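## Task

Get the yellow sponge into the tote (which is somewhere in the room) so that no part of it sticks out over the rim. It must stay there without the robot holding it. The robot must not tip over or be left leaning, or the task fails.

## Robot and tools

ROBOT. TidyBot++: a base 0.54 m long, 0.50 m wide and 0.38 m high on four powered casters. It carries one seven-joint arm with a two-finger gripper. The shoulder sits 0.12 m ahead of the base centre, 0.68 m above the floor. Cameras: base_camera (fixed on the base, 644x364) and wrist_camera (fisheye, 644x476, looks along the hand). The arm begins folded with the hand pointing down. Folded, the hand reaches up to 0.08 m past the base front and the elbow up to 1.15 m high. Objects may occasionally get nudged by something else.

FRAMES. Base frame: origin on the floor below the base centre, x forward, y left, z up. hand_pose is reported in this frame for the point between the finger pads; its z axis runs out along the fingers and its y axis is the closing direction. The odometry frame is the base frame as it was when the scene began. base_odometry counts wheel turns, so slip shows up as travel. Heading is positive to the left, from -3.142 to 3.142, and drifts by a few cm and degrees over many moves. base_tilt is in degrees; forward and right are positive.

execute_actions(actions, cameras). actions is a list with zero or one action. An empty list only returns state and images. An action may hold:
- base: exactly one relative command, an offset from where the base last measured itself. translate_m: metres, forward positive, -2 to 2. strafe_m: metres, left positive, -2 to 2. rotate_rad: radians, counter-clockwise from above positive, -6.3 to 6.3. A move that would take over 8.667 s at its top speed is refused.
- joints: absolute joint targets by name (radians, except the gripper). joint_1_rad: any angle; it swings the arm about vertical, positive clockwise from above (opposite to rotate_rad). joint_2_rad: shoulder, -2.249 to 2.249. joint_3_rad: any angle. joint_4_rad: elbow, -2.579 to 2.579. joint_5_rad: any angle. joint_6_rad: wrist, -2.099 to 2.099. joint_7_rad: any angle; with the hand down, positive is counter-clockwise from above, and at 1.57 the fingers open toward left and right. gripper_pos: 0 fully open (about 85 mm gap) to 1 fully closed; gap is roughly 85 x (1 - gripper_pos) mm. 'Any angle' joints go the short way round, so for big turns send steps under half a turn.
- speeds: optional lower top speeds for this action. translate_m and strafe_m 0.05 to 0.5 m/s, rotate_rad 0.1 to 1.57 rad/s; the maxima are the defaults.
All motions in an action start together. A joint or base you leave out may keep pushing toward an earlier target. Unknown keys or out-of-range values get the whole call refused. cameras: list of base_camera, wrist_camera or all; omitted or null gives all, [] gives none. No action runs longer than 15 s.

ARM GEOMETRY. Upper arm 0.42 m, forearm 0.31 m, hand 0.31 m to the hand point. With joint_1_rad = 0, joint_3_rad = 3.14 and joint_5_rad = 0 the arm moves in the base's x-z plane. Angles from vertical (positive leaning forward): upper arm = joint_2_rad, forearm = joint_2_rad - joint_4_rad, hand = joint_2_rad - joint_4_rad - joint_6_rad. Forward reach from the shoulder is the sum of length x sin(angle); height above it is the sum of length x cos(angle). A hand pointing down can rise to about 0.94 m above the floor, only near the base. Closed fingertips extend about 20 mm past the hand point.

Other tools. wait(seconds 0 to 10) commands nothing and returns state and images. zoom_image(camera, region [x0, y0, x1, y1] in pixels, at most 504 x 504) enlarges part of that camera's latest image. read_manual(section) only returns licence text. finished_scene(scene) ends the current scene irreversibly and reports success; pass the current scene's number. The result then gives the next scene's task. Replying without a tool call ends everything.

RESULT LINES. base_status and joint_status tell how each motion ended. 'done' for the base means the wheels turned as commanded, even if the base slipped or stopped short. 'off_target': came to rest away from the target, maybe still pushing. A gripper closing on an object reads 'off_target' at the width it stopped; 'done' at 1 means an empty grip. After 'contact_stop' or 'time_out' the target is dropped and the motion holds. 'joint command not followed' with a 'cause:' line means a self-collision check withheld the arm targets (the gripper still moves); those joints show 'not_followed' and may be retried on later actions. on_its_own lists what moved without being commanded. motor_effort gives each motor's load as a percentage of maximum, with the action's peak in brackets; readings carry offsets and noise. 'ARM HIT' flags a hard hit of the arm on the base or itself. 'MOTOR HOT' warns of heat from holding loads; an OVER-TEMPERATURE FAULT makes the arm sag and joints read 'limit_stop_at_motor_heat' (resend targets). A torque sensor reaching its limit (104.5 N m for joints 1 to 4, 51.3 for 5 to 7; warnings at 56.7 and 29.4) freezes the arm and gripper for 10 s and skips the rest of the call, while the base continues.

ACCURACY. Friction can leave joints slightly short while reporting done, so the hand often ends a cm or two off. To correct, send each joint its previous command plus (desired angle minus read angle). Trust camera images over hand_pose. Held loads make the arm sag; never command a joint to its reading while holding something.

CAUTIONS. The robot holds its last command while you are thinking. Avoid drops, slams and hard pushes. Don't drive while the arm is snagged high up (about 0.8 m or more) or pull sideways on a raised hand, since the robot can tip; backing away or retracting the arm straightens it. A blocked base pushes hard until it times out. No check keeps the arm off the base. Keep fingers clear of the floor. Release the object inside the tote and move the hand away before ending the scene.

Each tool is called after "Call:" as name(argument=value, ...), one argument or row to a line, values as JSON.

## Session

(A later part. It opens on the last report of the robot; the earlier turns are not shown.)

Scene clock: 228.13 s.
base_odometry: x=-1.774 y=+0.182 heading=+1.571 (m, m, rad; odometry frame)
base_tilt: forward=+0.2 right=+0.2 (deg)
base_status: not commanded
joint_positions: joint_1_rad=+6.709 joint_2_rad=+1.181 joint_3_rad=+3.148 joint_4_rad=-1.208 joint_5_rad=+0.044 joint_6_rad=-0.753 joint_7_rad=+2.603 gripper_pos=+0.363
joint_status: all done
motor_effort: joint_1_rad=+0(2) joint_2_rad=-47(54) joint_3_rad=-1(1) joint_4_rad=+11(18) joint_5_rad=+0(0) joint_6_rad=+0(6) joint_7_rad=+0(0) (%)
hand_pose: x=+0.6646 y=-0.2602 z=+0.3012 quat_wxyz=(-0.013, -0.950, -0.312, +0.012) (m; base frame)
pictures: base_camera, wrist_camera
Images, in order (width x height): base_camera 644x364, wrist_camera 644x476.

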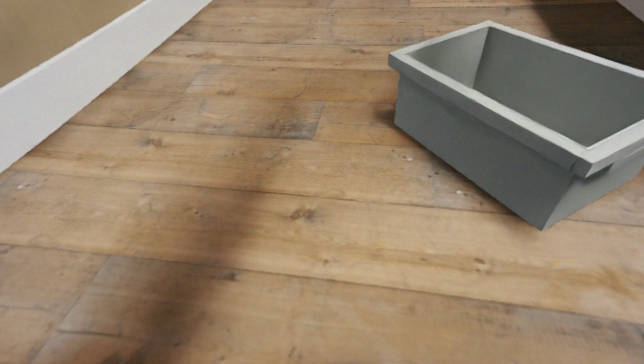

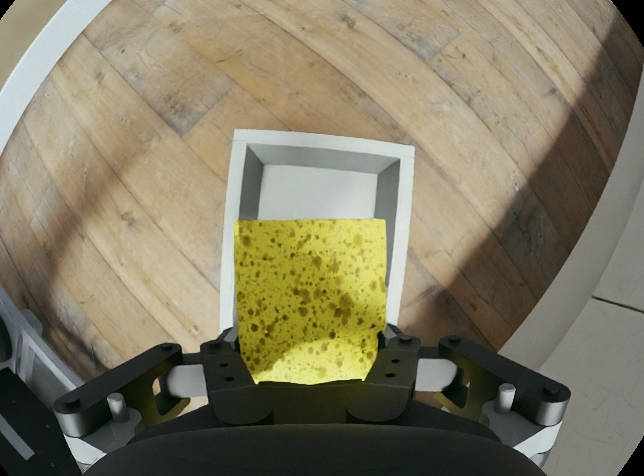

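Call:
execute_actions(
  actions=[
    {"joints": {"joint_1_rad": 0.37, "joint_2_rad": 1.65, "joint_4_rad": -0.775, "joint_6_rad": -0.72, "joint_7_rad": 2.55}},
  ],
)

Scene clock: 240.77 s.
base_odometry: x=-1.774 y=+0.182 heading=+1.571 (m, m, rad; odometry frame)
base_tilt: forward=+0.2 right=+0.3 (deg)
base_status: not commanded
joint_positions: joint_1_rad=+6.677 joint_2_rad=+1.645 joint_3_rad=+3.148 joint_4_rad=-0.802 joint_5_rad=+0.044 joint_6_rad=-0.753 joint_7_rad=+2.579 gripper_pos=+0.363
joint_status: all done
motor_effort: joint_1_rad=+0(0) joint_2_rad=-49(52) joint_3_rad=-1(1) joint_4_rad=+10(12) joint_5_rad=-1(0) joint_6_rad=-1(1) joint_7_rad=+0(0) (%)
hand_pose: x=+0.6713 y=-0.2414 z=+0.0982 quat_wxyz=(+0.006, -0.947, -0.318, +0.034) (m; base frame)
pictures: base_camera, wrist_camera
Images, in order (width x height): base_camera 644x364, wrist_camera 644x476.

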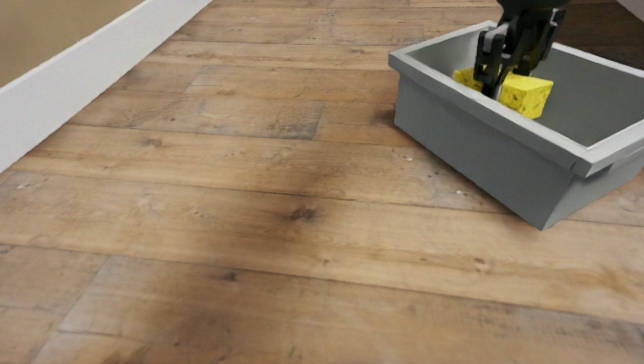

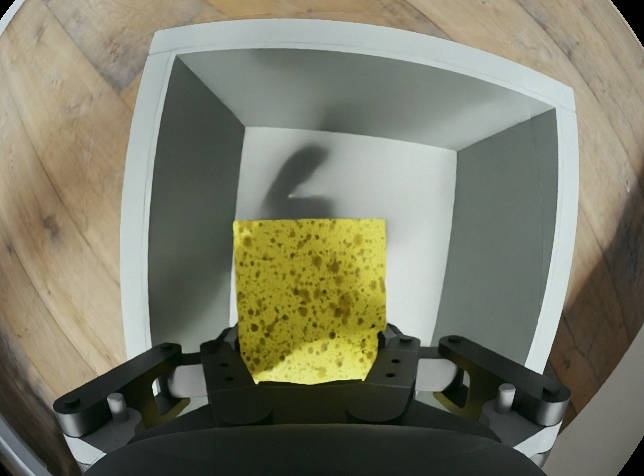

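Call:
execute_actions(
  actions=[
    {"joints": {"joint_2_rad": 1.72}},
  ],
  cameras=[],
)

Call:
execute_actions(
  actions=[
    {"joints": {"gripper_pos": 0.0}},
  ],
  cameras=[],
)

Call:
execute_actions(
  actions=[
    {"joints": {"joint_2_rad": 1.2, "joint_4_rad": -1.2}},
  ],
)

Scene clock: 247.70 s.
base_odometry: x=-1.774 y=+0.182 heading=+1.571 (m, m, rad; odometry frame)
base_tilt: forward=+0.1 right=+0.2 (deg)
base_status: not commanded
joint_positions: joint_1_rad=+6.677 joint_2_rad=+1.702 joint_3_rad=+3.148 joint_4_rad=-0.796 joint_5_rad=+0.044 joint_6_rad=-0.752 joint_7_rad=+2.579 gripper_pos=+0.363
joint_status: all done
motor_effort: joint_1_rad=+0(2) joint_2_rad=-47(49) joint_3_rad=-1(2) joint_4_rad=+9(11) joint_5_rad=+0(1) joint_6_rad=-1(2) joint_7_rad=+1(1) (%)
hand_pose: x=+0.6431 y=-0.2297 z=+0.0658 quat_wxyz=(+0.022, -0.946, -0.318, +0.052) (m; base frame)
pictures: none
No camera images: the call's "cameras" was empty. Leave "cameras" out to get every camera's image.

Scene clock: 248.80 s.
base_odometry: x=-1.774 y=+0.182 heading=+1.571 (m, m, rad; odometry frame)
base_tilt: forward=+0.2 right=+0.2 (deg)
base_status: not commanded
joint_positions: joint_1_rad=+6.677 joint_2_rad=+1.702 joint_3_rad=+3.148 joint_4_rad=-0.796 joint_5_rad=+0.044 joint_6_rad=-0.752 joint_7_rad=+2.579 gripper_pos=+0.000
joint_status: all done
motor_effort: joint_1_rad=+0(1) joint_2_rad=-47(48) joint_3_rad=-1(1) joint_4_rad=+9(9) joint_5_rad=+0(1) joint_6_rad=-1(2) joint_7_rad=+0(0) (%)
hand_pose: x=+0.6432 y=-0.2297 z=+0.0658 quat_wxyz=(+0.022, -0.946, -0.318, +0.052) (m; base frame)
pictures: none
No camera images: the call's "cameras" was empty. Leave "cameras" out to get every camera's image.

Scene clock: 250.63 s.
base_odometry: x=-1.774 y=+0.182 heading=+1.571 (m, m, rad; odometry frame)
base_tilt: forward=+0.1 right=+0.2 (deg)
base_status: not commanded
joint_positions: joint_1_rad=+6.677 joint_2_rad=+1.208 joint_3_rad=+3.148 joint_4_rad=-1.174 joint_5_rad=+0.044 joint_6_rad=-0.752 joint_7_rad=+2.579 gripper_pos=+0.000
joint_status: all done
motor_effort: joint_1_rad=+0(1) joint_2_rad=-48(51) joint_3_rad=-1(1) joint_4_rad=+12(13) joint_5_rad=-1(1) joint_6_rad=+0(1) joint_7_rad=+0(0) (%)
hand_pose: x=+0.6801 y=-0.2453 z=+0.2922 quat_wxyz=(-0.016, -0.948, -0.317, +0.009) (m; base frame)
pictures: base_camera, wrist_camera
Images, in order (width x height): base_camera 644x364, wrist_camera 644x476.

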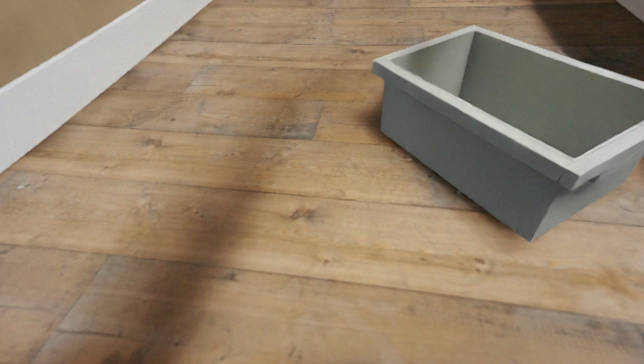

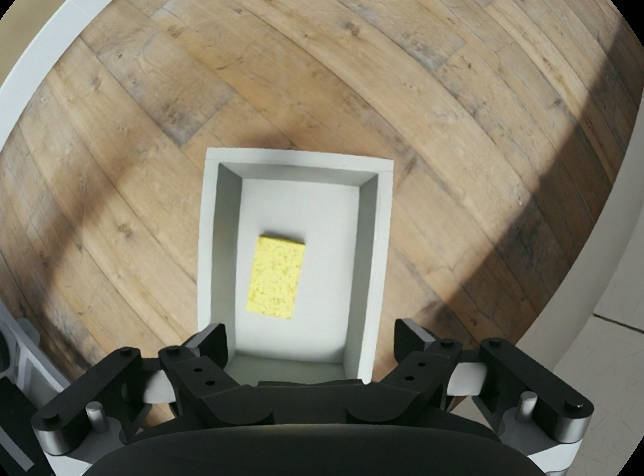

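The sponge is lying inside the tote, so I'm finishing scene 1.

Call:
finished_scene(
  scene=1,
)

The scene is finished: the task was done.


## Next scene

Get the yellow foam block into the tote (which is somewhere in the room) so that no part of it sticks out over the rim. It must stay there without the robot holding it. The robot must not tip over or be left leaning, or the task fails.

Call:
execute_actions(
  actions=[
    {"joints": {"joint_2_rad": 0.0, "joint_4_rad": 0.0, "joint_6_rad": -2.0}},
  ],
)

Scene clock: 3.50 s.
base_odometry: x=+0.000 y=+0.000 heading=+0.000 (m, m, rad; odometry frame)
base_tilt: forward=+0.2 right=+0.1 (deg)
base_status: not commanded
joint_positions: joint_1_rad=-0.015 joint_2_rad=-0.031 joint_3_rad=+3.173 joint_4_rad=-0.022 joint_5_rad=-0.019 joint_6_rad=-1.957 joint_7_rad=+1.587 gripper_pos=+0.000
joint_status: all done
motor_effort: joint_1_rad=+0(0) joint_2_rad=-3(10) joint_3_rad=+0(0) joint_4_rad=+5(20) joint_5_rad=-1(1) joint_6_rad=+9(9) joint_7_rad=+0(0) (%)
hand_pose: x=+0.3932 y=+0.0016 z=+1.3018 quat_wxyz=(+0.003, +0.827, +0.007, +0.562) (m; base frame)
pictures: base_camera, wrist_camera
Images, in order (width x height): base_camera 644x364, wrist_camera 644x476.

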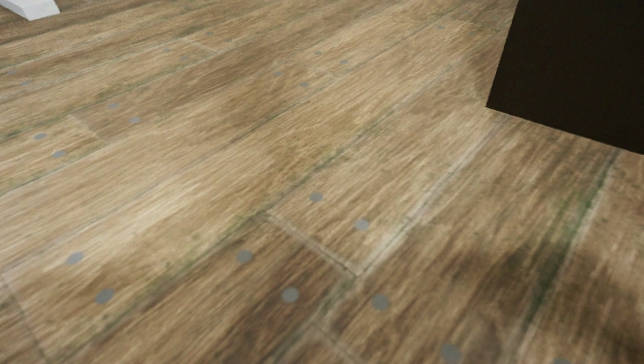

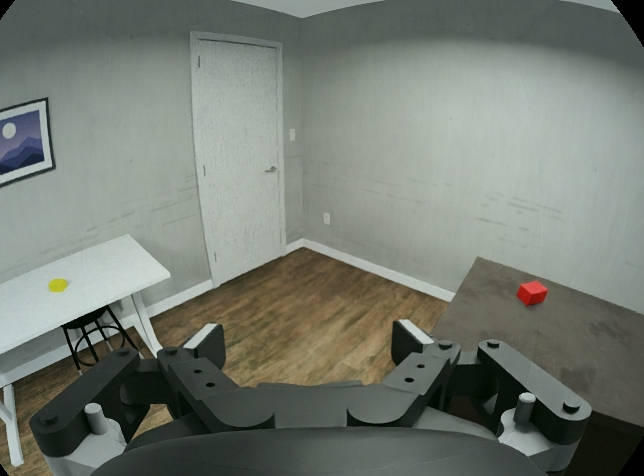

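Call:
execute_actions(
  actions=[
    {"joints": {"joint_1_rad": -1.2}},
  ],
  cameras=["wrist_camera"],
)

Call:
execute_actions(
  actions=[
    {"joints": {"joint_1_rad": -2.9}},
  ],
  cameras=["wrist_camera"],
)

Call:
execute_actions(
  actions=[
    {"joints": {"joint_1_rad": 1.7}},
  ],
  cameras=["wrist_camera"],
)

Scene clock: 14.70 s.
base_odometry: x=+0.000 y=+0.000 heading=+0.000 (m, m, rad; odometry frame)
base_tilt: forward=+0.2 right=+0.2 (deg)
base_status: not commanded
joint_positions: joint_1_rad=-1.174 joint_2_rad=-0.027 joint_3_rad=+3.173 joint_4_rad=-0.022 joint_5_rad=-0.019 joint_6_rad=-1.957 joint_7_rad=+1.587 gripper_pos=+0.000
joint_status: all done
motor_effort: joint_1_rad=+0(1) joint_2_rad=-4(4) joint_3_rad=+0(0) joint_4_rad=+5(5) joint_5_rad=-1(1) joint_6_rad=+9(9) joint_7_rad=+1(0) (%)
hand_pose: x=+0.2280 y=+0.2538 z=+1.3009 quat_wxyz=(-0.304, +0.689, +0.460, +0.471) (m; base frame)
pictures: wrist_camera
Images, in order (width x height): wrist_camera 644x476.

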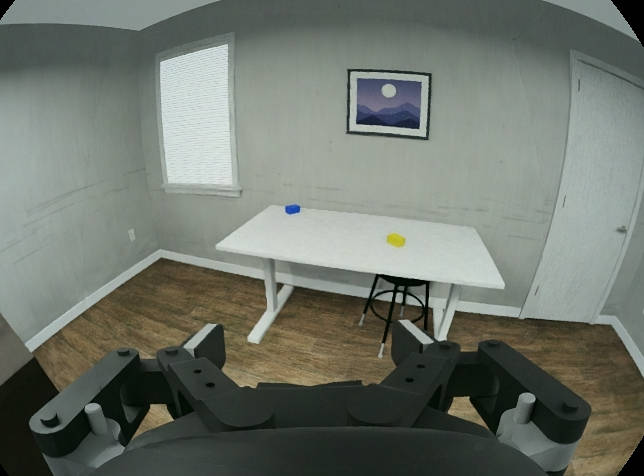

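Scene clock: 17.60 s.
base_odometry: x=+0.000 y=+0.000 heading=+0.000 (m, m, rad; odometry frame)
base_tilt: forward=+0.1 right=+0.2 (deg)
base_status: not commanded
joint_positions: joint_1_rad=-2.874 joint_2_rad=-0.027 joint_3_rad=+3.173 joint_4_rad=-0.022 joint_5_rad=-0.019 joint_6_rad=-1.957 joint_7_rad=+1.587 gripper_pos=+0.000
joint_status: all done
motor_effort: joint_1_rad=+0(0) joint_2_rad=-4(4) joint_3_rad=+0(0) joint_4_rad=+5(5) joint_5_rad=+0(1) joint_6_rad=+9(8) joint_7_rad=+0(0) (%)
hand_pose: x=-0.1472 y=+0.0755 z=+1.3006 quat_wxyz=(-0.554, +0.109, +0.821, +0.082) (m; base frame)
pictures: wrist_camera
Images, in order (width x height): wrist_camera 644x476.

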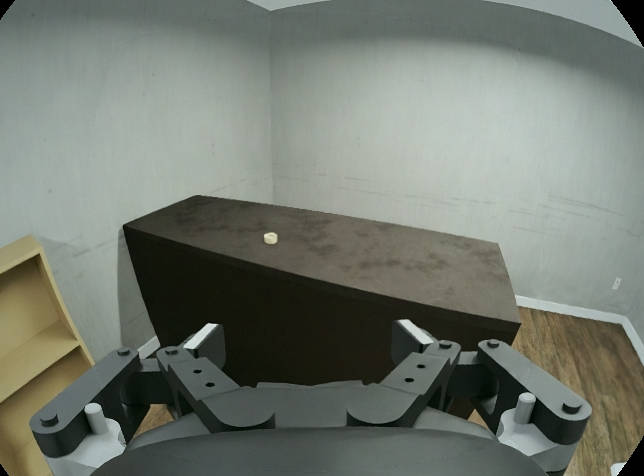

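Scene clock: 20.47 s.
base_odometry: x=+0.000 y=+0.000 heading=+0.000 (m, m, rad; odometry frame)
base_tilt: forward=+0.1 right=+0.2 (deg)
base_status: not commanded
joint_positions: joint_1_rad=-4.557 joint_2_rad=-0.026 joint_3_rad=+3.173 joint_4_rad=-0.022 joint_5_rad=-0.019 joint_6_rad=-1.957 joint_7_rad=+1.587 gripper_pos=+0.000
joint_status: all done
motor_effort: joint_1_rad=+0(0) joint_2_rad=-4(4) joint_3_rad=+0(0) joint_4_rad=+5(5) joint_5_rad=+0(0) joint_6_rad=+8(9) joint_7_rad=+0(0) (%)
hand_pose: x=+0.0738 y=-0.2731 z=+1.3006 quat_wxyz=(-0.430, -0.540, +0.629, -0.358) (m; base frame)
pictures: wrist_camera
Images, in order (width x height): wrist_camera 644x476.

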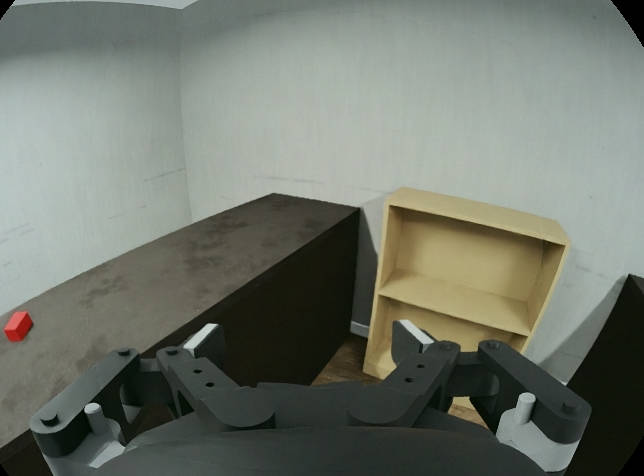

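Call:
execute_actions(
  actions=[
    {"base": {"rotate_rad": 0.9}, "joints": {"joint_1_rad": 0.0}},
  ],
  cameras=[],
)

Call:
execute_actions(
  actions=[
    {"base": {"translate_m": 0.9}},
  ],
)

Scene clock: 36.53 s.
base_odometry: x=+0.000 y=+0.000 heading=+0.900 (m, m, rad; odometry frame)
base_tilt: forward=+0.2 right=+0.2 (deg)
base_status: done
joint_positions: joint_1_rad=-6.257 joint_2_rad=-0.020 joint_3_rad=+3.173 joint_4_rad=-0.022 joint_5_rad=-0.019 joint_6_rad=-1.957 joint_7_rad=+1.587 gripper_pos=+0.000
joint_status: all done
motor_effort: joint_1_rad=+0(1) joint_2_rad=-4(7) joint_3_rad=+0(1) joint_4_rad=+5(6) joint_5_rad=-1(0) joint_6_rad=+8(9) joint_7_rad=+0(0) (%)
hand_pose: x=+0.3999 y=-0.0097 z=+1.2987 quat_wxyz=(-0.015, -0.830, +0.010, -0.557) (m; base frame)
pictures: none
No camera images: the call's "cameras" was empty. Leave "cameras" out to get every camera's image.

Scene clock: 39.70 s.
base_odometry: x=+0.559 y=+0.706 heading=+0.901 (m, m, rad; odometry frame)
base_tilt: forward=+0.2 right=+0.2 (deg)
base_status: done
joint_positions: joint_1_rad=-6.257 joint_2_rad=-0.007 joint_3_rad=+3.173 joint_4_rad=-0.019 joint_5_rad=-0.019 joint_6_rad=-1.958 joint_7_rad=+1.587 gripper_pos=+0.000
joint_status: not commanded
motor_effort: joint_1_rad=+0(0) joint_2_rad=-5(8) joint_3_rad=+0(0) joint_4_rad=+5(6) joint_5_rad=-1(1) joint_6_rad=+9(9) joint_7_rad=+0(1) (%)
hand_pose: x=+0.4072 y=-0.0099 z=+1.2958 quat_wxyz=(-0.015, -0.833, +0.010, -0.553) (m; base frame)
pictures: base_camera, wrist_camera
Images, in order (width x height): base_camera 644x364, wrist_camera 644x476.

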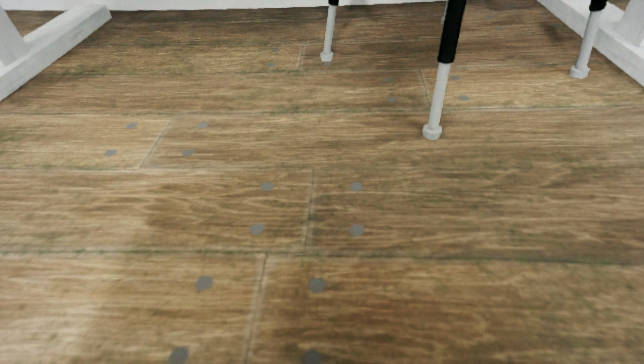

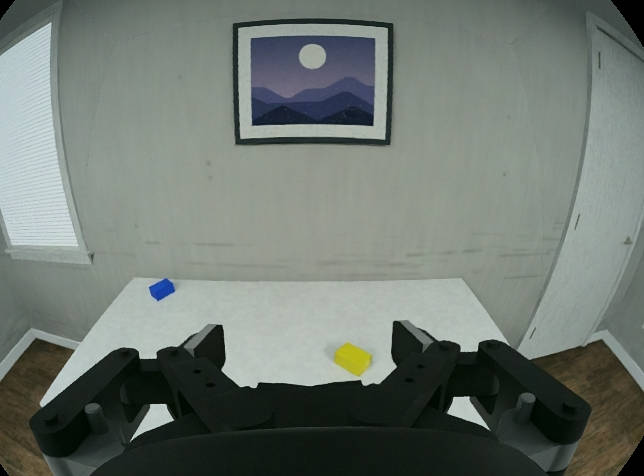

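Call:
execute_actions(
  actions=[
    {"base": {"translate_m": 0.2}, "joints": {"joint_4_rad": -0.5, "joint_6_rad": -2.05}},
  ],
)

Scene clock: 51.40 s.
base_odometry: x=+0.683 y=+0.863 heading=+0.901 (m, m, rad; odometry frame)
base_tilt: forward=+0.2 right=+0.2 (deg)
base_status: done
joint_positions: joint_1_rad=-6.257 joint_2_rad=+0.010 joint_3_rad=+3.173 joint_4_rad=-0.479 joint_5_rad=-0.019 joint_6_rad=-2.007 joint_7_rad=+1.587 gripper_pos=+0.000
joint_status: all done
motor_effort: joint_1_rad=+0(1) joint_2_rad=-11(16) joint_3_rad=+0(0) joint_4_rad=+11(13) joint_5_rad=+0(1) joint_6_rad=+6(9) joint_7_rad=+0(0) (%)
hand_pose: x=+0.4584 y=-0.0127 z=+1.1313 quat_wxyz=(-0.005, -0.948, +0.013, -0.317) (m; base frame)
pictures: base_camera, wrist_camera
Images, in order (width x height): base_camera 644x364, wrist_camera 644x476.

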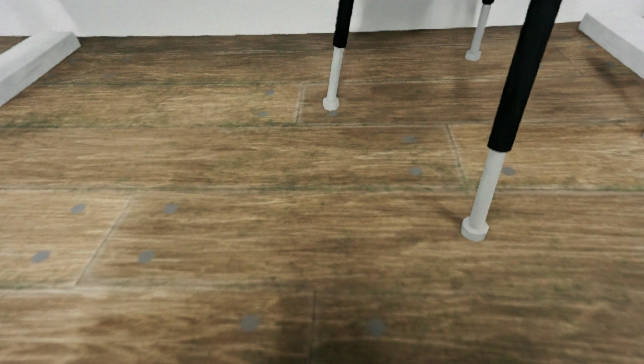

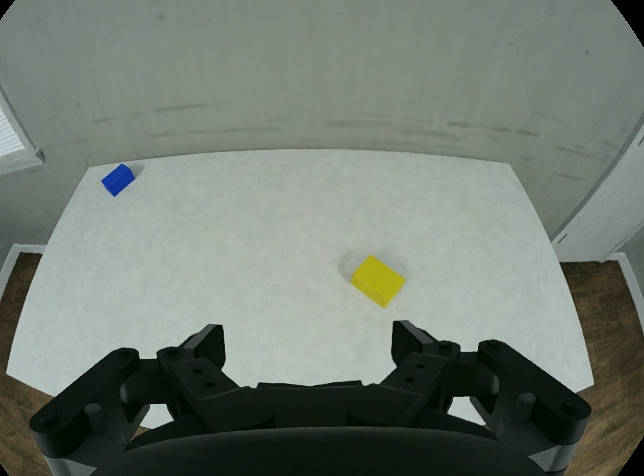

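Call:
execute_actions(
  actions=[
    {"base": {"translate_m": 0.1}, "joints": {"joint_1_rad": 0.28, "joint_2_rad": 0.5, "joint_4_rad": -0.45, "joint_6_rad": -2.09, "joint_7_rad": 2.82}},
  ],
)

Scene clock: 72.67 s.
base_odometry: x=+0.745 y=+0.941 heading=+0.902 (m, m, rad; odometry frame)
base_tilt: forward=+0.3 right=+0.1 (deg)
base_status: done
joint_positions: joint_1_rad=-6.025 joint_2_rad=+0.489 joint_3_rad=+3.173 joint_4_rad=-0.475 joint_5_rad=-0.019 joint_6_rad=-2.045 joint_7_rad=+2.794 gripper_pos=+0.000
joint_status: all done
joint sent to its limit — the command would take joint_6_rad past its lower limit, so that joint was sent only as far as its limit.
motor_effort: joint_1_rad=+0(1) joint_2_rad=-32(34) joint_3_rad=+0(0) joint_4_rad=+15(16) joint_5_rad=-1(1) joint_6_rad=+1(7) joint_7_rad=+0(1) (%)
hand_pose: x=+0.5992 y=-0.1306 z=+0.9236 quat_wxyz=(-0.045, -0.888, -0.455, -0.049) (m; base frame)
pictures: base_camera, wrist_camera
Images, in order (width x height): base_camera 644x364, wrist_camera 644x476.

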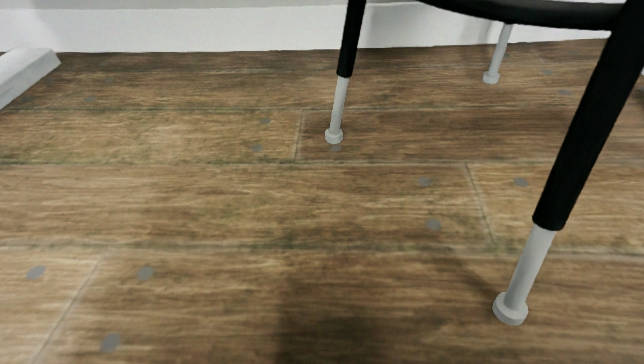

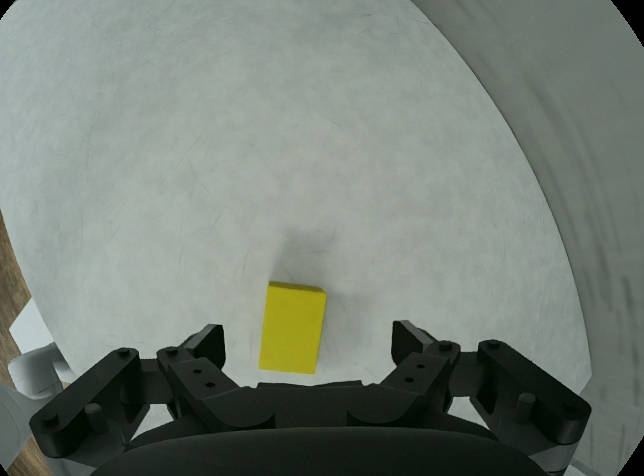

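Call:
execute_actions(
  actions=[
    {"joints": {"joint_1_rad": 0.31, "joint_2_rad": 0.505, "joint_4_rad": -0.69, "joint_6_rad": -1.95, "joint_7_rad": 2.70}},
  ],
  cameras=["wrist_camera"],
)

Scene clock: 89.23 s.
base_odometry: x=+0.745 y=+0.941 heading=+0.902 (m, m, rad; odometry frame)
base_tilt: forward=+0.3 right=+0.2 (deg)
base_status: not commanded
joint_positions: joint_1_rad=-6.000 joint_2_rad=+0.491 joint_3_rad=+3.173 joint_4_rad=-0.669 joint_5_rad=-0.019 joint_6_rad=-1.991 joint_7_rad=+2.731 gripper_pos=+0.000
joint_status: all done
motor_effort: joint_1_rad=+0(0) joint_2_rad=-32(35) joint_3_rad=-1(1) joint_4_rad=+16(16) joint_5_rad=-1(1) joint_6_rad=+0(1) joint_7_rad=+0(0) (%)
hand_pose: x=+0.5824 y=-0.1392 z=+0.8672 quat_wxyz=(+0.004, -0.910, -0.415, +0.003) (m; base frame)
pictures: wrist_camera
Images, in order (width x height): wrist_camera 644x476.

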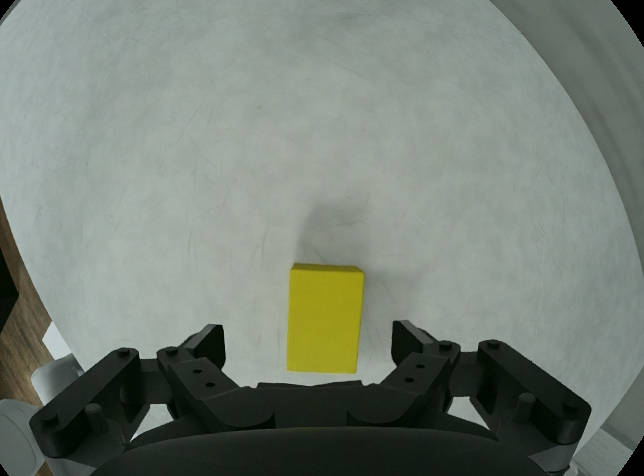

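Call:
execute_actions(
  actions=[
    {"joints": {"joint_1_rad": 0.325, "joint_2_rad": 0.437, "joint_4_rad": -1.125, "joint_6_rad": -1.555}},
  ],
  cameras=["wrist_camera"],
)

Scene clock: 97.63 s.
base_odometry: x=+0.745 y=+0.941 heading=+0.902 (m, m, rad; odometry frame)
base_tilt: forward=+0.1 right=+0.1 (deg)
base_status: not commanded
joint_positions: joint_1_rad=-5.986 joint_2_rad=+0.465 joint_3_rad=+3.173 joint_4_rad=-1.103 joint_5_rad=-0.019 joint_6_rad=-1.597 joint_7_rad=+2.731 gripper_pos=+0.000
joint_status: all done
motor_effort: joint_1_rad=+0(0) joint_2_rad=-33(36) joint_3_rad=+0(0) joint_4_rad=+17(18) joint_5_rad=-1(1) joint_6_rad=+0(1) joint_7_rad=+0(0) (%)
hand_pose: x=+0.5918 y=-0.1507 z=+0.7477 quat_wxyz=(+0.009, -0.914, -0.406, +0.007) (m; base frame)
pictures: wrist_camera
Images, in order (width x height): wrist_camera 644x476.

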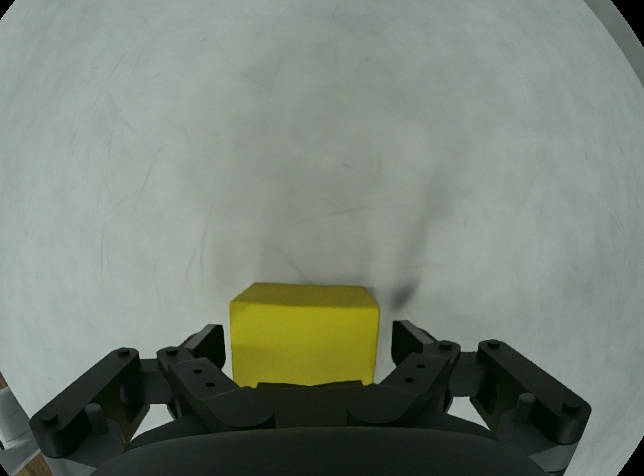

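Call:
execute_actions(
  actions=[
    {"joints": {"gripper_pos": 1.0}},
  ],
  cameras=[],
)

Call:
execute_actions(
  actions=[
    {"joints": {"joint_2_rad": 0.45, "joint_4_rad": -0.6, "joint_6_rad": -2.0}},
  ],
  cameras=["wrist_camera"],
)

Scene clock: 100.87 s.
base_odometry: x=+0.745 y=+0.941 heading=+0.902 (m, m, rad; odometry frame)
base_tilt: forward=+0.2 right=+0.3 (deg)
base_status: not commanded
joint_positions: joint_1_rad=-5.986 joint_2_rad=+0.453 joint_3_rad=+3.173 joint_4_rad=-1.107 joint_5_rad=-0.019 joint_6_rad=-1.596 joint_7_rad=+2.731 gripper_pos=+0.393
joint_status: gripper_pos off_target (ended at +0.393, target +1.000)
motor_effort: joint_1_rad=+0(1) joint_2_rad=-33(34) joint_3_rad=+0(0) joint_4_rad=+18(18) joint_5_rad=-1(1) joint_6_rad=+0(0) joint_7_rad=+0(0) (%)
hand_pose: x=+0.5901 y=-0.1503 z=+0.7522 quat_wxyz=(+0.007, -0.914, -0.406, +0.003) (m; base frame)
pictures: none
No camera images: the call's "cameras" was empty. Leave "cameras" out to get every camera's image.

Scene clock: 102.60 s.
base_odometry: x=+0.745 y=+0.941 heading=+0.902 (m, m, rad; odometry frame)
base_tilt: forward=+0.2 right=+0.1 (deg)
base_status: not commanded
joint_positions: joint_1_rad=-5.986 joint_2_rad=+0.453 joint_3_rad=+3.173 joint_4_rad=-0.623 joint_5_rad=-0.019 joint_6_rad=-1.959 joint_7_rad=+2.731 gripper_pos=+0.393
joint_status: all done
motor_effort: joint_1_rad=-1(0) joint_2_rad=-32(35) joint_3_rad=+0(0) joint_4_rad=+16(18) joint_5_rad=-1(1) joint_6_rad=+1(2) joint_7_rad=+0(0) (%)
hand_pose: x=+0.5903 y=-0.1487 z=+0.8996 quat_wxyz=(-0.035, -0.911, -0.409, -0.040) (m; base frame)
pictures: wrist_camera
Images, in order (width x height): wrist_camera 644x476.

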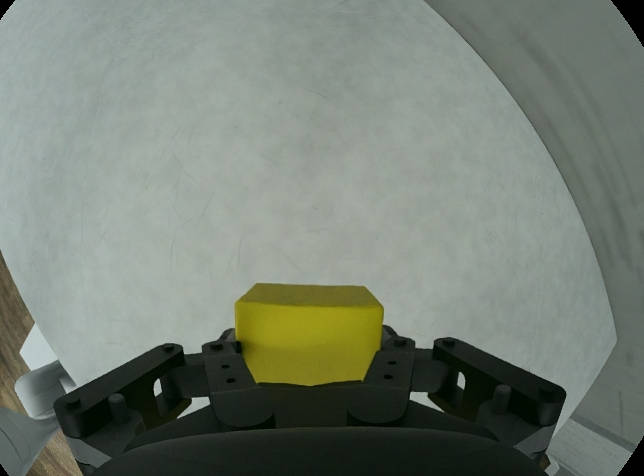

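Call:
execute_actions(
  actions=[
    {"base": {"translate_m": -0.3}, "joints": {"joint_2_rad": 0.0, "joint_4_rad": -0.3, "joint_6_rad": -2.0, "joint_7_rad": 1.57}},
  ],
  cameras=[],
)

Call:
execute_actions(
  actions=[
    {"base": {"strafe_m": -1.4}, "joints": {"joint_1_rad": 2.5}},
  ],
)

Scene clock: 111.83 s.
base_odometry: x=+0.559 y=+0.706 heading=+0.903 (m, m, rad; odometry frame)
base_tilt: forward=+0.1 right=+0.2 (deg)
base_status: done
joint_positions: joint_1_rad=-5.980 joint_2_rad=-0.016 joint_3_rad=+3.173 joint_4_rad=-0.310 joint_5_rad=-0.019 joint_6_rad=-1.962 joint_7_rad=+1.596 gripper_pos=+0.393
joint_status: all done
motor_effort: joint_1_rad=-1(3) joint_2_rad=-8(37) joint_3_rad=+0(1) joint_4_rad=+10(18) joint_5_rad=-1(2) joint_6_rad=+8(7) joint_7_rad=+0(0) (%)
hand_pose: x=+0.4288 y=-0.1009 z=+1.2065 quat_wxyz=(-0.070, -0.894, +0.133, -0.423) (m; base frame)
pictures: none
No camera images: the call's "cameras" was empty. Leave "cameras" out to get every camera's image.

Scene clock: 116.00 s.
base_odometry: x=+1.657 y=-0.163 heading=+0.902 (m, m, rad; odometry frame)
base_tilt: forward=+0.1 right=+0.1 (deg)
base_status: done
joint_positions: joint_1_rad=-3.810 joint_2_rad=-0.012 joint_3_rad=+3.173 joint_4_rad=-0.310 joint_5_rad=-0.019 joint_6_rad=-1.962 joint_7_rad=+1.596 gripper_pos=+0.393
joint_status: all done
motor_effort: joint_1_rad=-1(1) joint_2_rad=-9(11) joint_3_rad=+0(2) joint_4_rad=+10(10) joint_5_rad=+0(1) joint_6_rad=+8(8) joint_7_rad=+0(0) (%)
hand_pose: x=-0.1408 y=-0.2001 z=+1.2052 quat_wxyz=(-0.405, -0.300, +0.853, -0.135) (m; base frame)
pictures: base_camera, wrist_camera
Images, in order (width x height): base_camera 644x364, wrist_camera 644x476.

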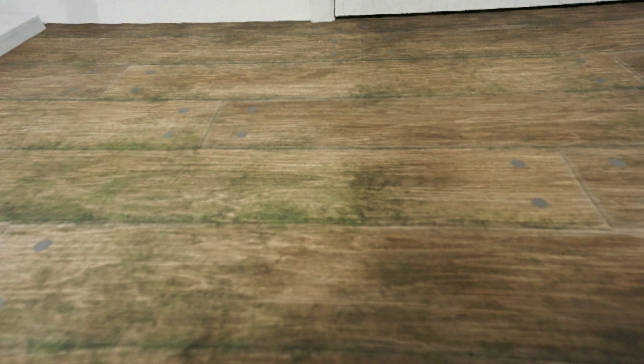

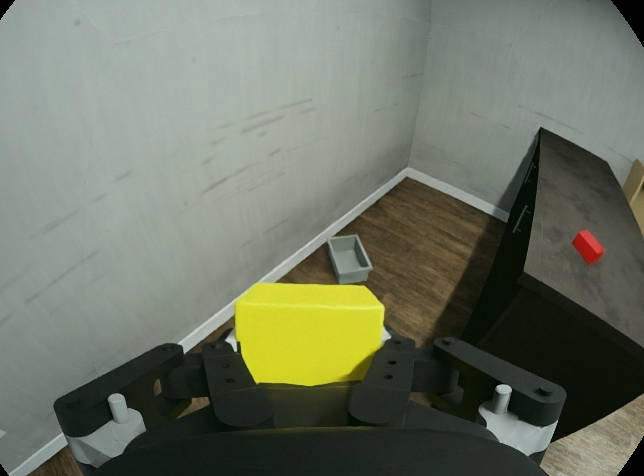

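Call:
execute_actions(
  actions=[
    {"base": {"strafe_m": -0.5}, "joints": {"joint_1_rad": 0.0}},
  ],
  cameras=[],
)

Call:
execute_actions(
  actions=[
    {"base": {"rotate_rad": -3.14}},
  ],
  cameras=[],
)

Call:
execute_actions(
  actions=[
    {"base": {"translate_m": 0.65}},
  ],
)

Scene clock: 128.90 s.
base_odometry: x=+2.050 y=-0.473 heading=+0.902 (m, m, rad; odometry frame)
base_tilt: forward=+0.1 right=+0.1 (deg)
base_status: done
joint_positions: joint_1_rad=-6.258 joint_2_rad=+0.005 joint_3_rad=+3.173 joint_4_rad=-0.310 joint_5_rad=-0.019 joint_6_rad=-1.962 joint_7_rad=+1.596 gripper_pos=+0.393
joint_status: all done
motor_effort: joint_1_rad=-1(1) joint_2_rad=-10(14) joint_3_rad=+0(1) joint_4_rad=+10(11) joint_5_rad=-1(2) joint_6_rad=+8(8) joint_7_rad=+0(0) (%)
hand_pose: x=+0.4555 y=-0.0122 z=+1.1995 quat_wxyz=(-0.011, -0.908, +0.007, -0.419) (m; base frame)
pictures: none
No camera images: the call's "cameras" was empty. Leave "cameras" out to get every camera's image.

Scene clock: 132.23 s.
base_odometry: x=+2.050 y=-0.473 heading=-2.238 (m, m, rad; odometry frame)
base_tilt: forward=+0.2 right=+0.2 (deg)
base_status: done
joint_positions: joint_1_rad=-6.259 joint_2_rad=+0.005 joint_3_rad=+3.173 joint_4_rad=-0.310 joint_5_rad=-0.019 joint_6_rad=-1.962 joint_7_rad=+1.596 gripper_pos=+0.393
joint_status: not commanded
motor_effort: joint_1_rad=+0(0) joint_2_rad=-9(13) joint_3_rad=+0(1) joint_4_rad=+10(11) joint_5_rad=+0(1) joint_6_rad=+7(7) joint_7_rad=+0(0) (%)
hand_pose: x=+0.4555 y=-0.0118 z=+1.1995 quat_wxyz=(-0.011, -0.908, +0.007, -0.419) (m; base frame)
pictures: none
No camera images: the call's "cameras" was empty. Leave "cameras" out to get every camera's image.

Scene clock: 134.90 s.
base_odometry: x=+1.647 y=-0.983 heading=-2.238 (m, m, rad; odometry frame)
base_tilt: forward=+0.1 right=+0.2 (deg)
base_status: done
joint_positions: joint_1_rad=-6.259 joint_2_rad=+0.005 joint_3_rad=+3.173 joint_4_rad=-0.310 joint_5_rad=-0.019 joint_6_rad=-1.962 joint_7_rad=+1.596 gripper_pos=+0.393
joint_status: not commanded
motor_effort: joint_1_rad=+0(0) joint_2_rad=-10(15) joint_3_rad=+0(0) joint_4_rad=+10(11) joint_5_rad=-1(0) joint_6_rad=+8(7) joint_7_rad=+0(0) (%)
hand_pose: x=+0.4553 y=-0.0118 z=+1.1996 quat_wxyz=(-0.011, -0.908, +0.007, -0.419) (m; base frame)
pictures: base_camera, wrist_camera
Images, in order (width x height): base_camera 644x364, wrist_camera 644x476.

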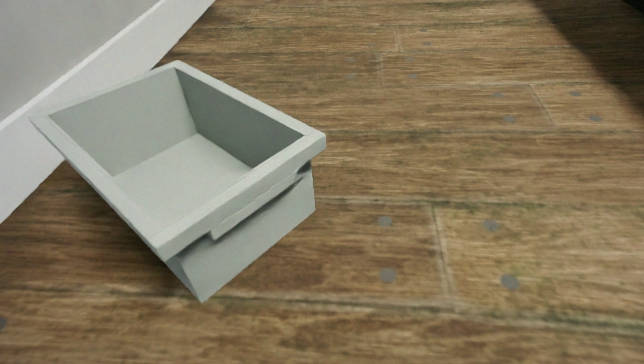

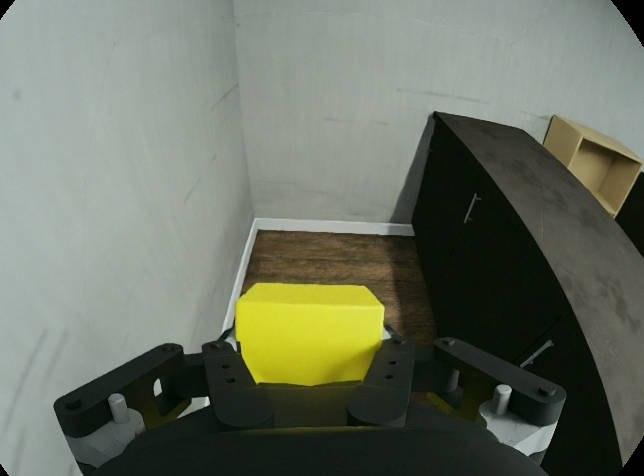

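Call:
execute_actions(
  actions=[
    {"joints": {"joint_1_rad": -0.365, "joint_2_rad": 1.02, "joint_4_rad": -1.84, "joint_6_rad": -0.28, "joint_7_rad": 2.08}},
  ],
)

Scene clock: 151.17 s.
base_odometry: x=+1.647 y=-0.983 heading=-2.238 (m, m, rad; odometry frame)
base_tilt: forward=+0.2 right=+0.2 (deg)
base_status: not commanded
joint_positions: joint_1_rad=-6.622 joint_2_rad=+1.001 joint_3_rad=+3.173 joint_4_rad=-1.819 joint_5_rad=-0.019 joint_6_rad=-0.323 joint_7_rad=+2.048 gripper_pos=+0.393
joint_status: all done
motor_effort: joint_1_rad=+0(1) joint_2_rad=-36(45) joint_3_rad=+0(1) joint_4_rad=+5(18) joint_5_rad=+0(1) joint_6_rad=+0(7) joint_7_rad=+0(0) (%)
hand_pose: x=+0.5512 y=+0.1367 z=+0.2992 quat_wxyz=(-0.010, -0.925, -0.381, +0.001) (m; base frame)
pictures: base_camera, wrist_camera
Images, in order (width x height): base_camera 644x364, wrist_camera 644x476.

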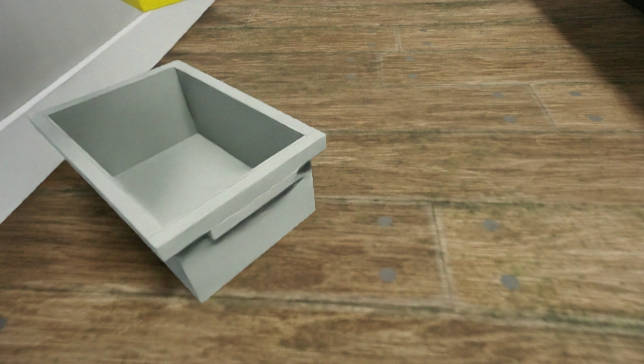

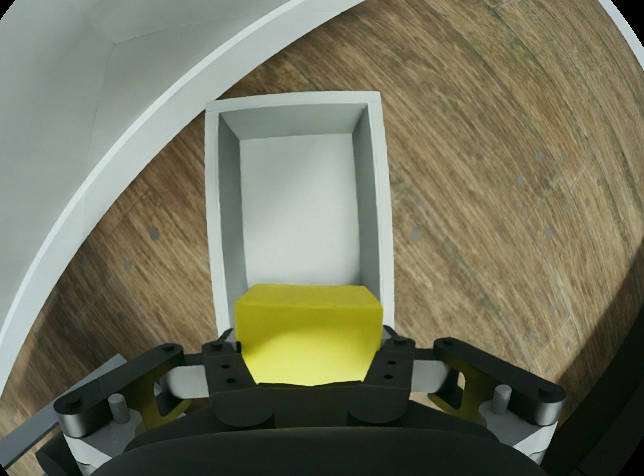

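Call:
execute_actions(
  actions=[
    {"joints": {"joint_1_rad": -0.445, "joint_2_rad": 1.59, "joint_4_rad": -1.195, "joint_6_rad": -0.37, "joint_7_rad": 1.95}},
  ],
)

Scene clock: 159.47 s.
base_odometry: x=+1.647 y=-0.983 heading=-2.238 (m, m, rad; odometry frame)
base_tilt: forward=+0.1 right=+0.2 (deg)
base_status: not commanded
joint_positions: joint_1_rad=-6.701 joint_2_rad=+1.575 joint_3_rad=+3.173 joint_4_rad=-1.222 joint_5_rad=-0.019 joint_6_rad=-0.326 joint_7_rad=+1.982 gripper_pos=+0.393
joint_status: all done
motor_effort: joint_1_rad=+0(0) joint_2_rad=-42(45) joint_3_rad=+0(0) joint_4_rad=+6(6) joint_5_rad=-1(0) joint_6_rad=+1(2) joint_7_rad=+0(0) (%)
hand_pose: x=+0.6124 y=+0.2018 z=+0.0727 quat_wxyz=(-0.013, -0.919, -0.395, -0.009) (m; base frame)
pictures: base_camera, wrist_camera
Images, in order (width x height): base_camera 644x364, wrist_camera 644x476.

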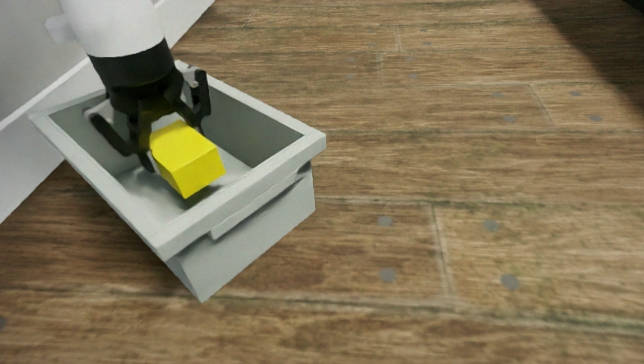

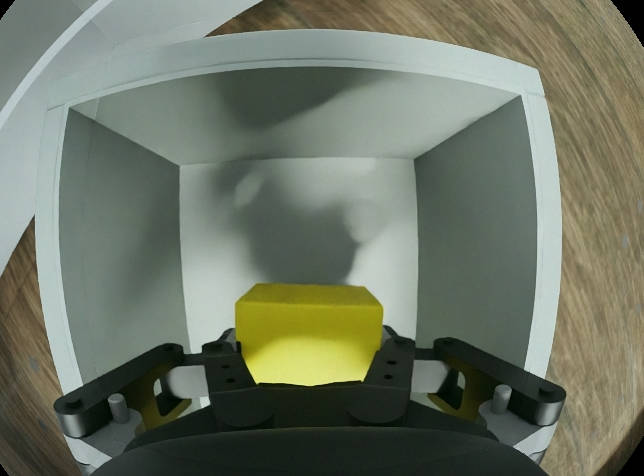

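The block is well inside the tote. I'll release it and pull the arm back.

Call:
execute_actions(
  actions=[
    {"joints": {"gripper_pos": 0.0}},
  ],
  cameras=[],
)

Call:
execute_actions(
  actions=[
    {"joints": {"joint_2_rad": 1.1, "joint_4_rad": -1.6, "joint_6_rad": -0.44}},
  ],
)

Scene clock: 163.27 s.
base_odometry: x=+1.647 y=-0.983 heading=-2.238 (m, m, rad; odometry frame)
base_tilt: forward=+0.1 right=+0.2 (deg)
base_status: not commanded
joint_positions: joint_1_rad=-6.701 joint_2_rad=+1.575 joint_3_rad=+3.173 joint_4_rad=-1.221 joint_5_rad=-0.019 joint_6_rad=-0.326 joint_7_rad=+1.982 gripper_pos=+0.000
joint_status: all done
motor_effort: joint_1_rad=+0(0) joint_2_rad=-42(43) joint_3_rad=+0(0) joint_4_rad=+5(6) joint_5_rad=+0(1) joint_6_rad=+0(0) joint_7_rad=+0(0) (%)
hand_pose: x=+0.6125 y=+0.2018 z=+0.0727 quat_wxyz=(-0.013, -0.919, -0.395, -0.010) (m; base frame)
pictures: none
No camera images: the call's "cameras" was empty. Leave "cameras" out to get every camera's image.

Scene clock: 165.00 s.
base_odometry: x=+1.647 y=-0.983 heading=-2.238 (m, m, rad; odometry frame)
base_tilt: forward=+0.2 right=+0.1 (deg)
base_status: not commanded
joint_positions: joint_1_rad=-6.701 joint_2_rad=+1.116 joint_3_rad=+3.173 joint_4_rad=-1.577 joint_5_rad=-0.019 joint_6_rad=-0.398 joint_7_rad=+1.982 gripper_pos=+0.000
joint_status: all done
motor_effort: joint_1_rad=+0(0) joint_2_rad=-40(45) joint_3_rad=+0(0) joint_4_rad=+7(9) joint_5_rad=+0(1) joint_6_rad=+1(1) joint_7_rad=+0(0) (%)
hand_pose: x=+0.6100 y=+0.2014 z=+0.2726 quat_wxyz=(-0.010, -0.921, -0.389, -0.026) (m; base frame)
pictures: base_camera, wrist_camera
Images, in order (width x height): base_camera 644x364, wrist_camera 644x476.

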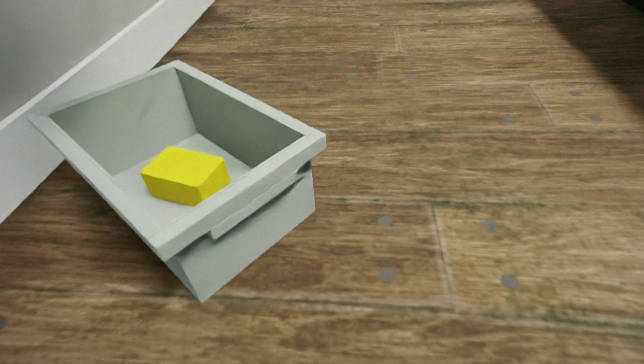

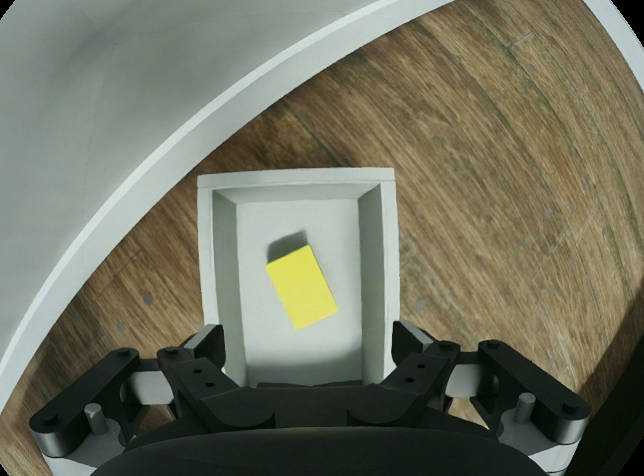

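Call:
finished_scene(
  scene=2,
)

The scene is finished: the task was done.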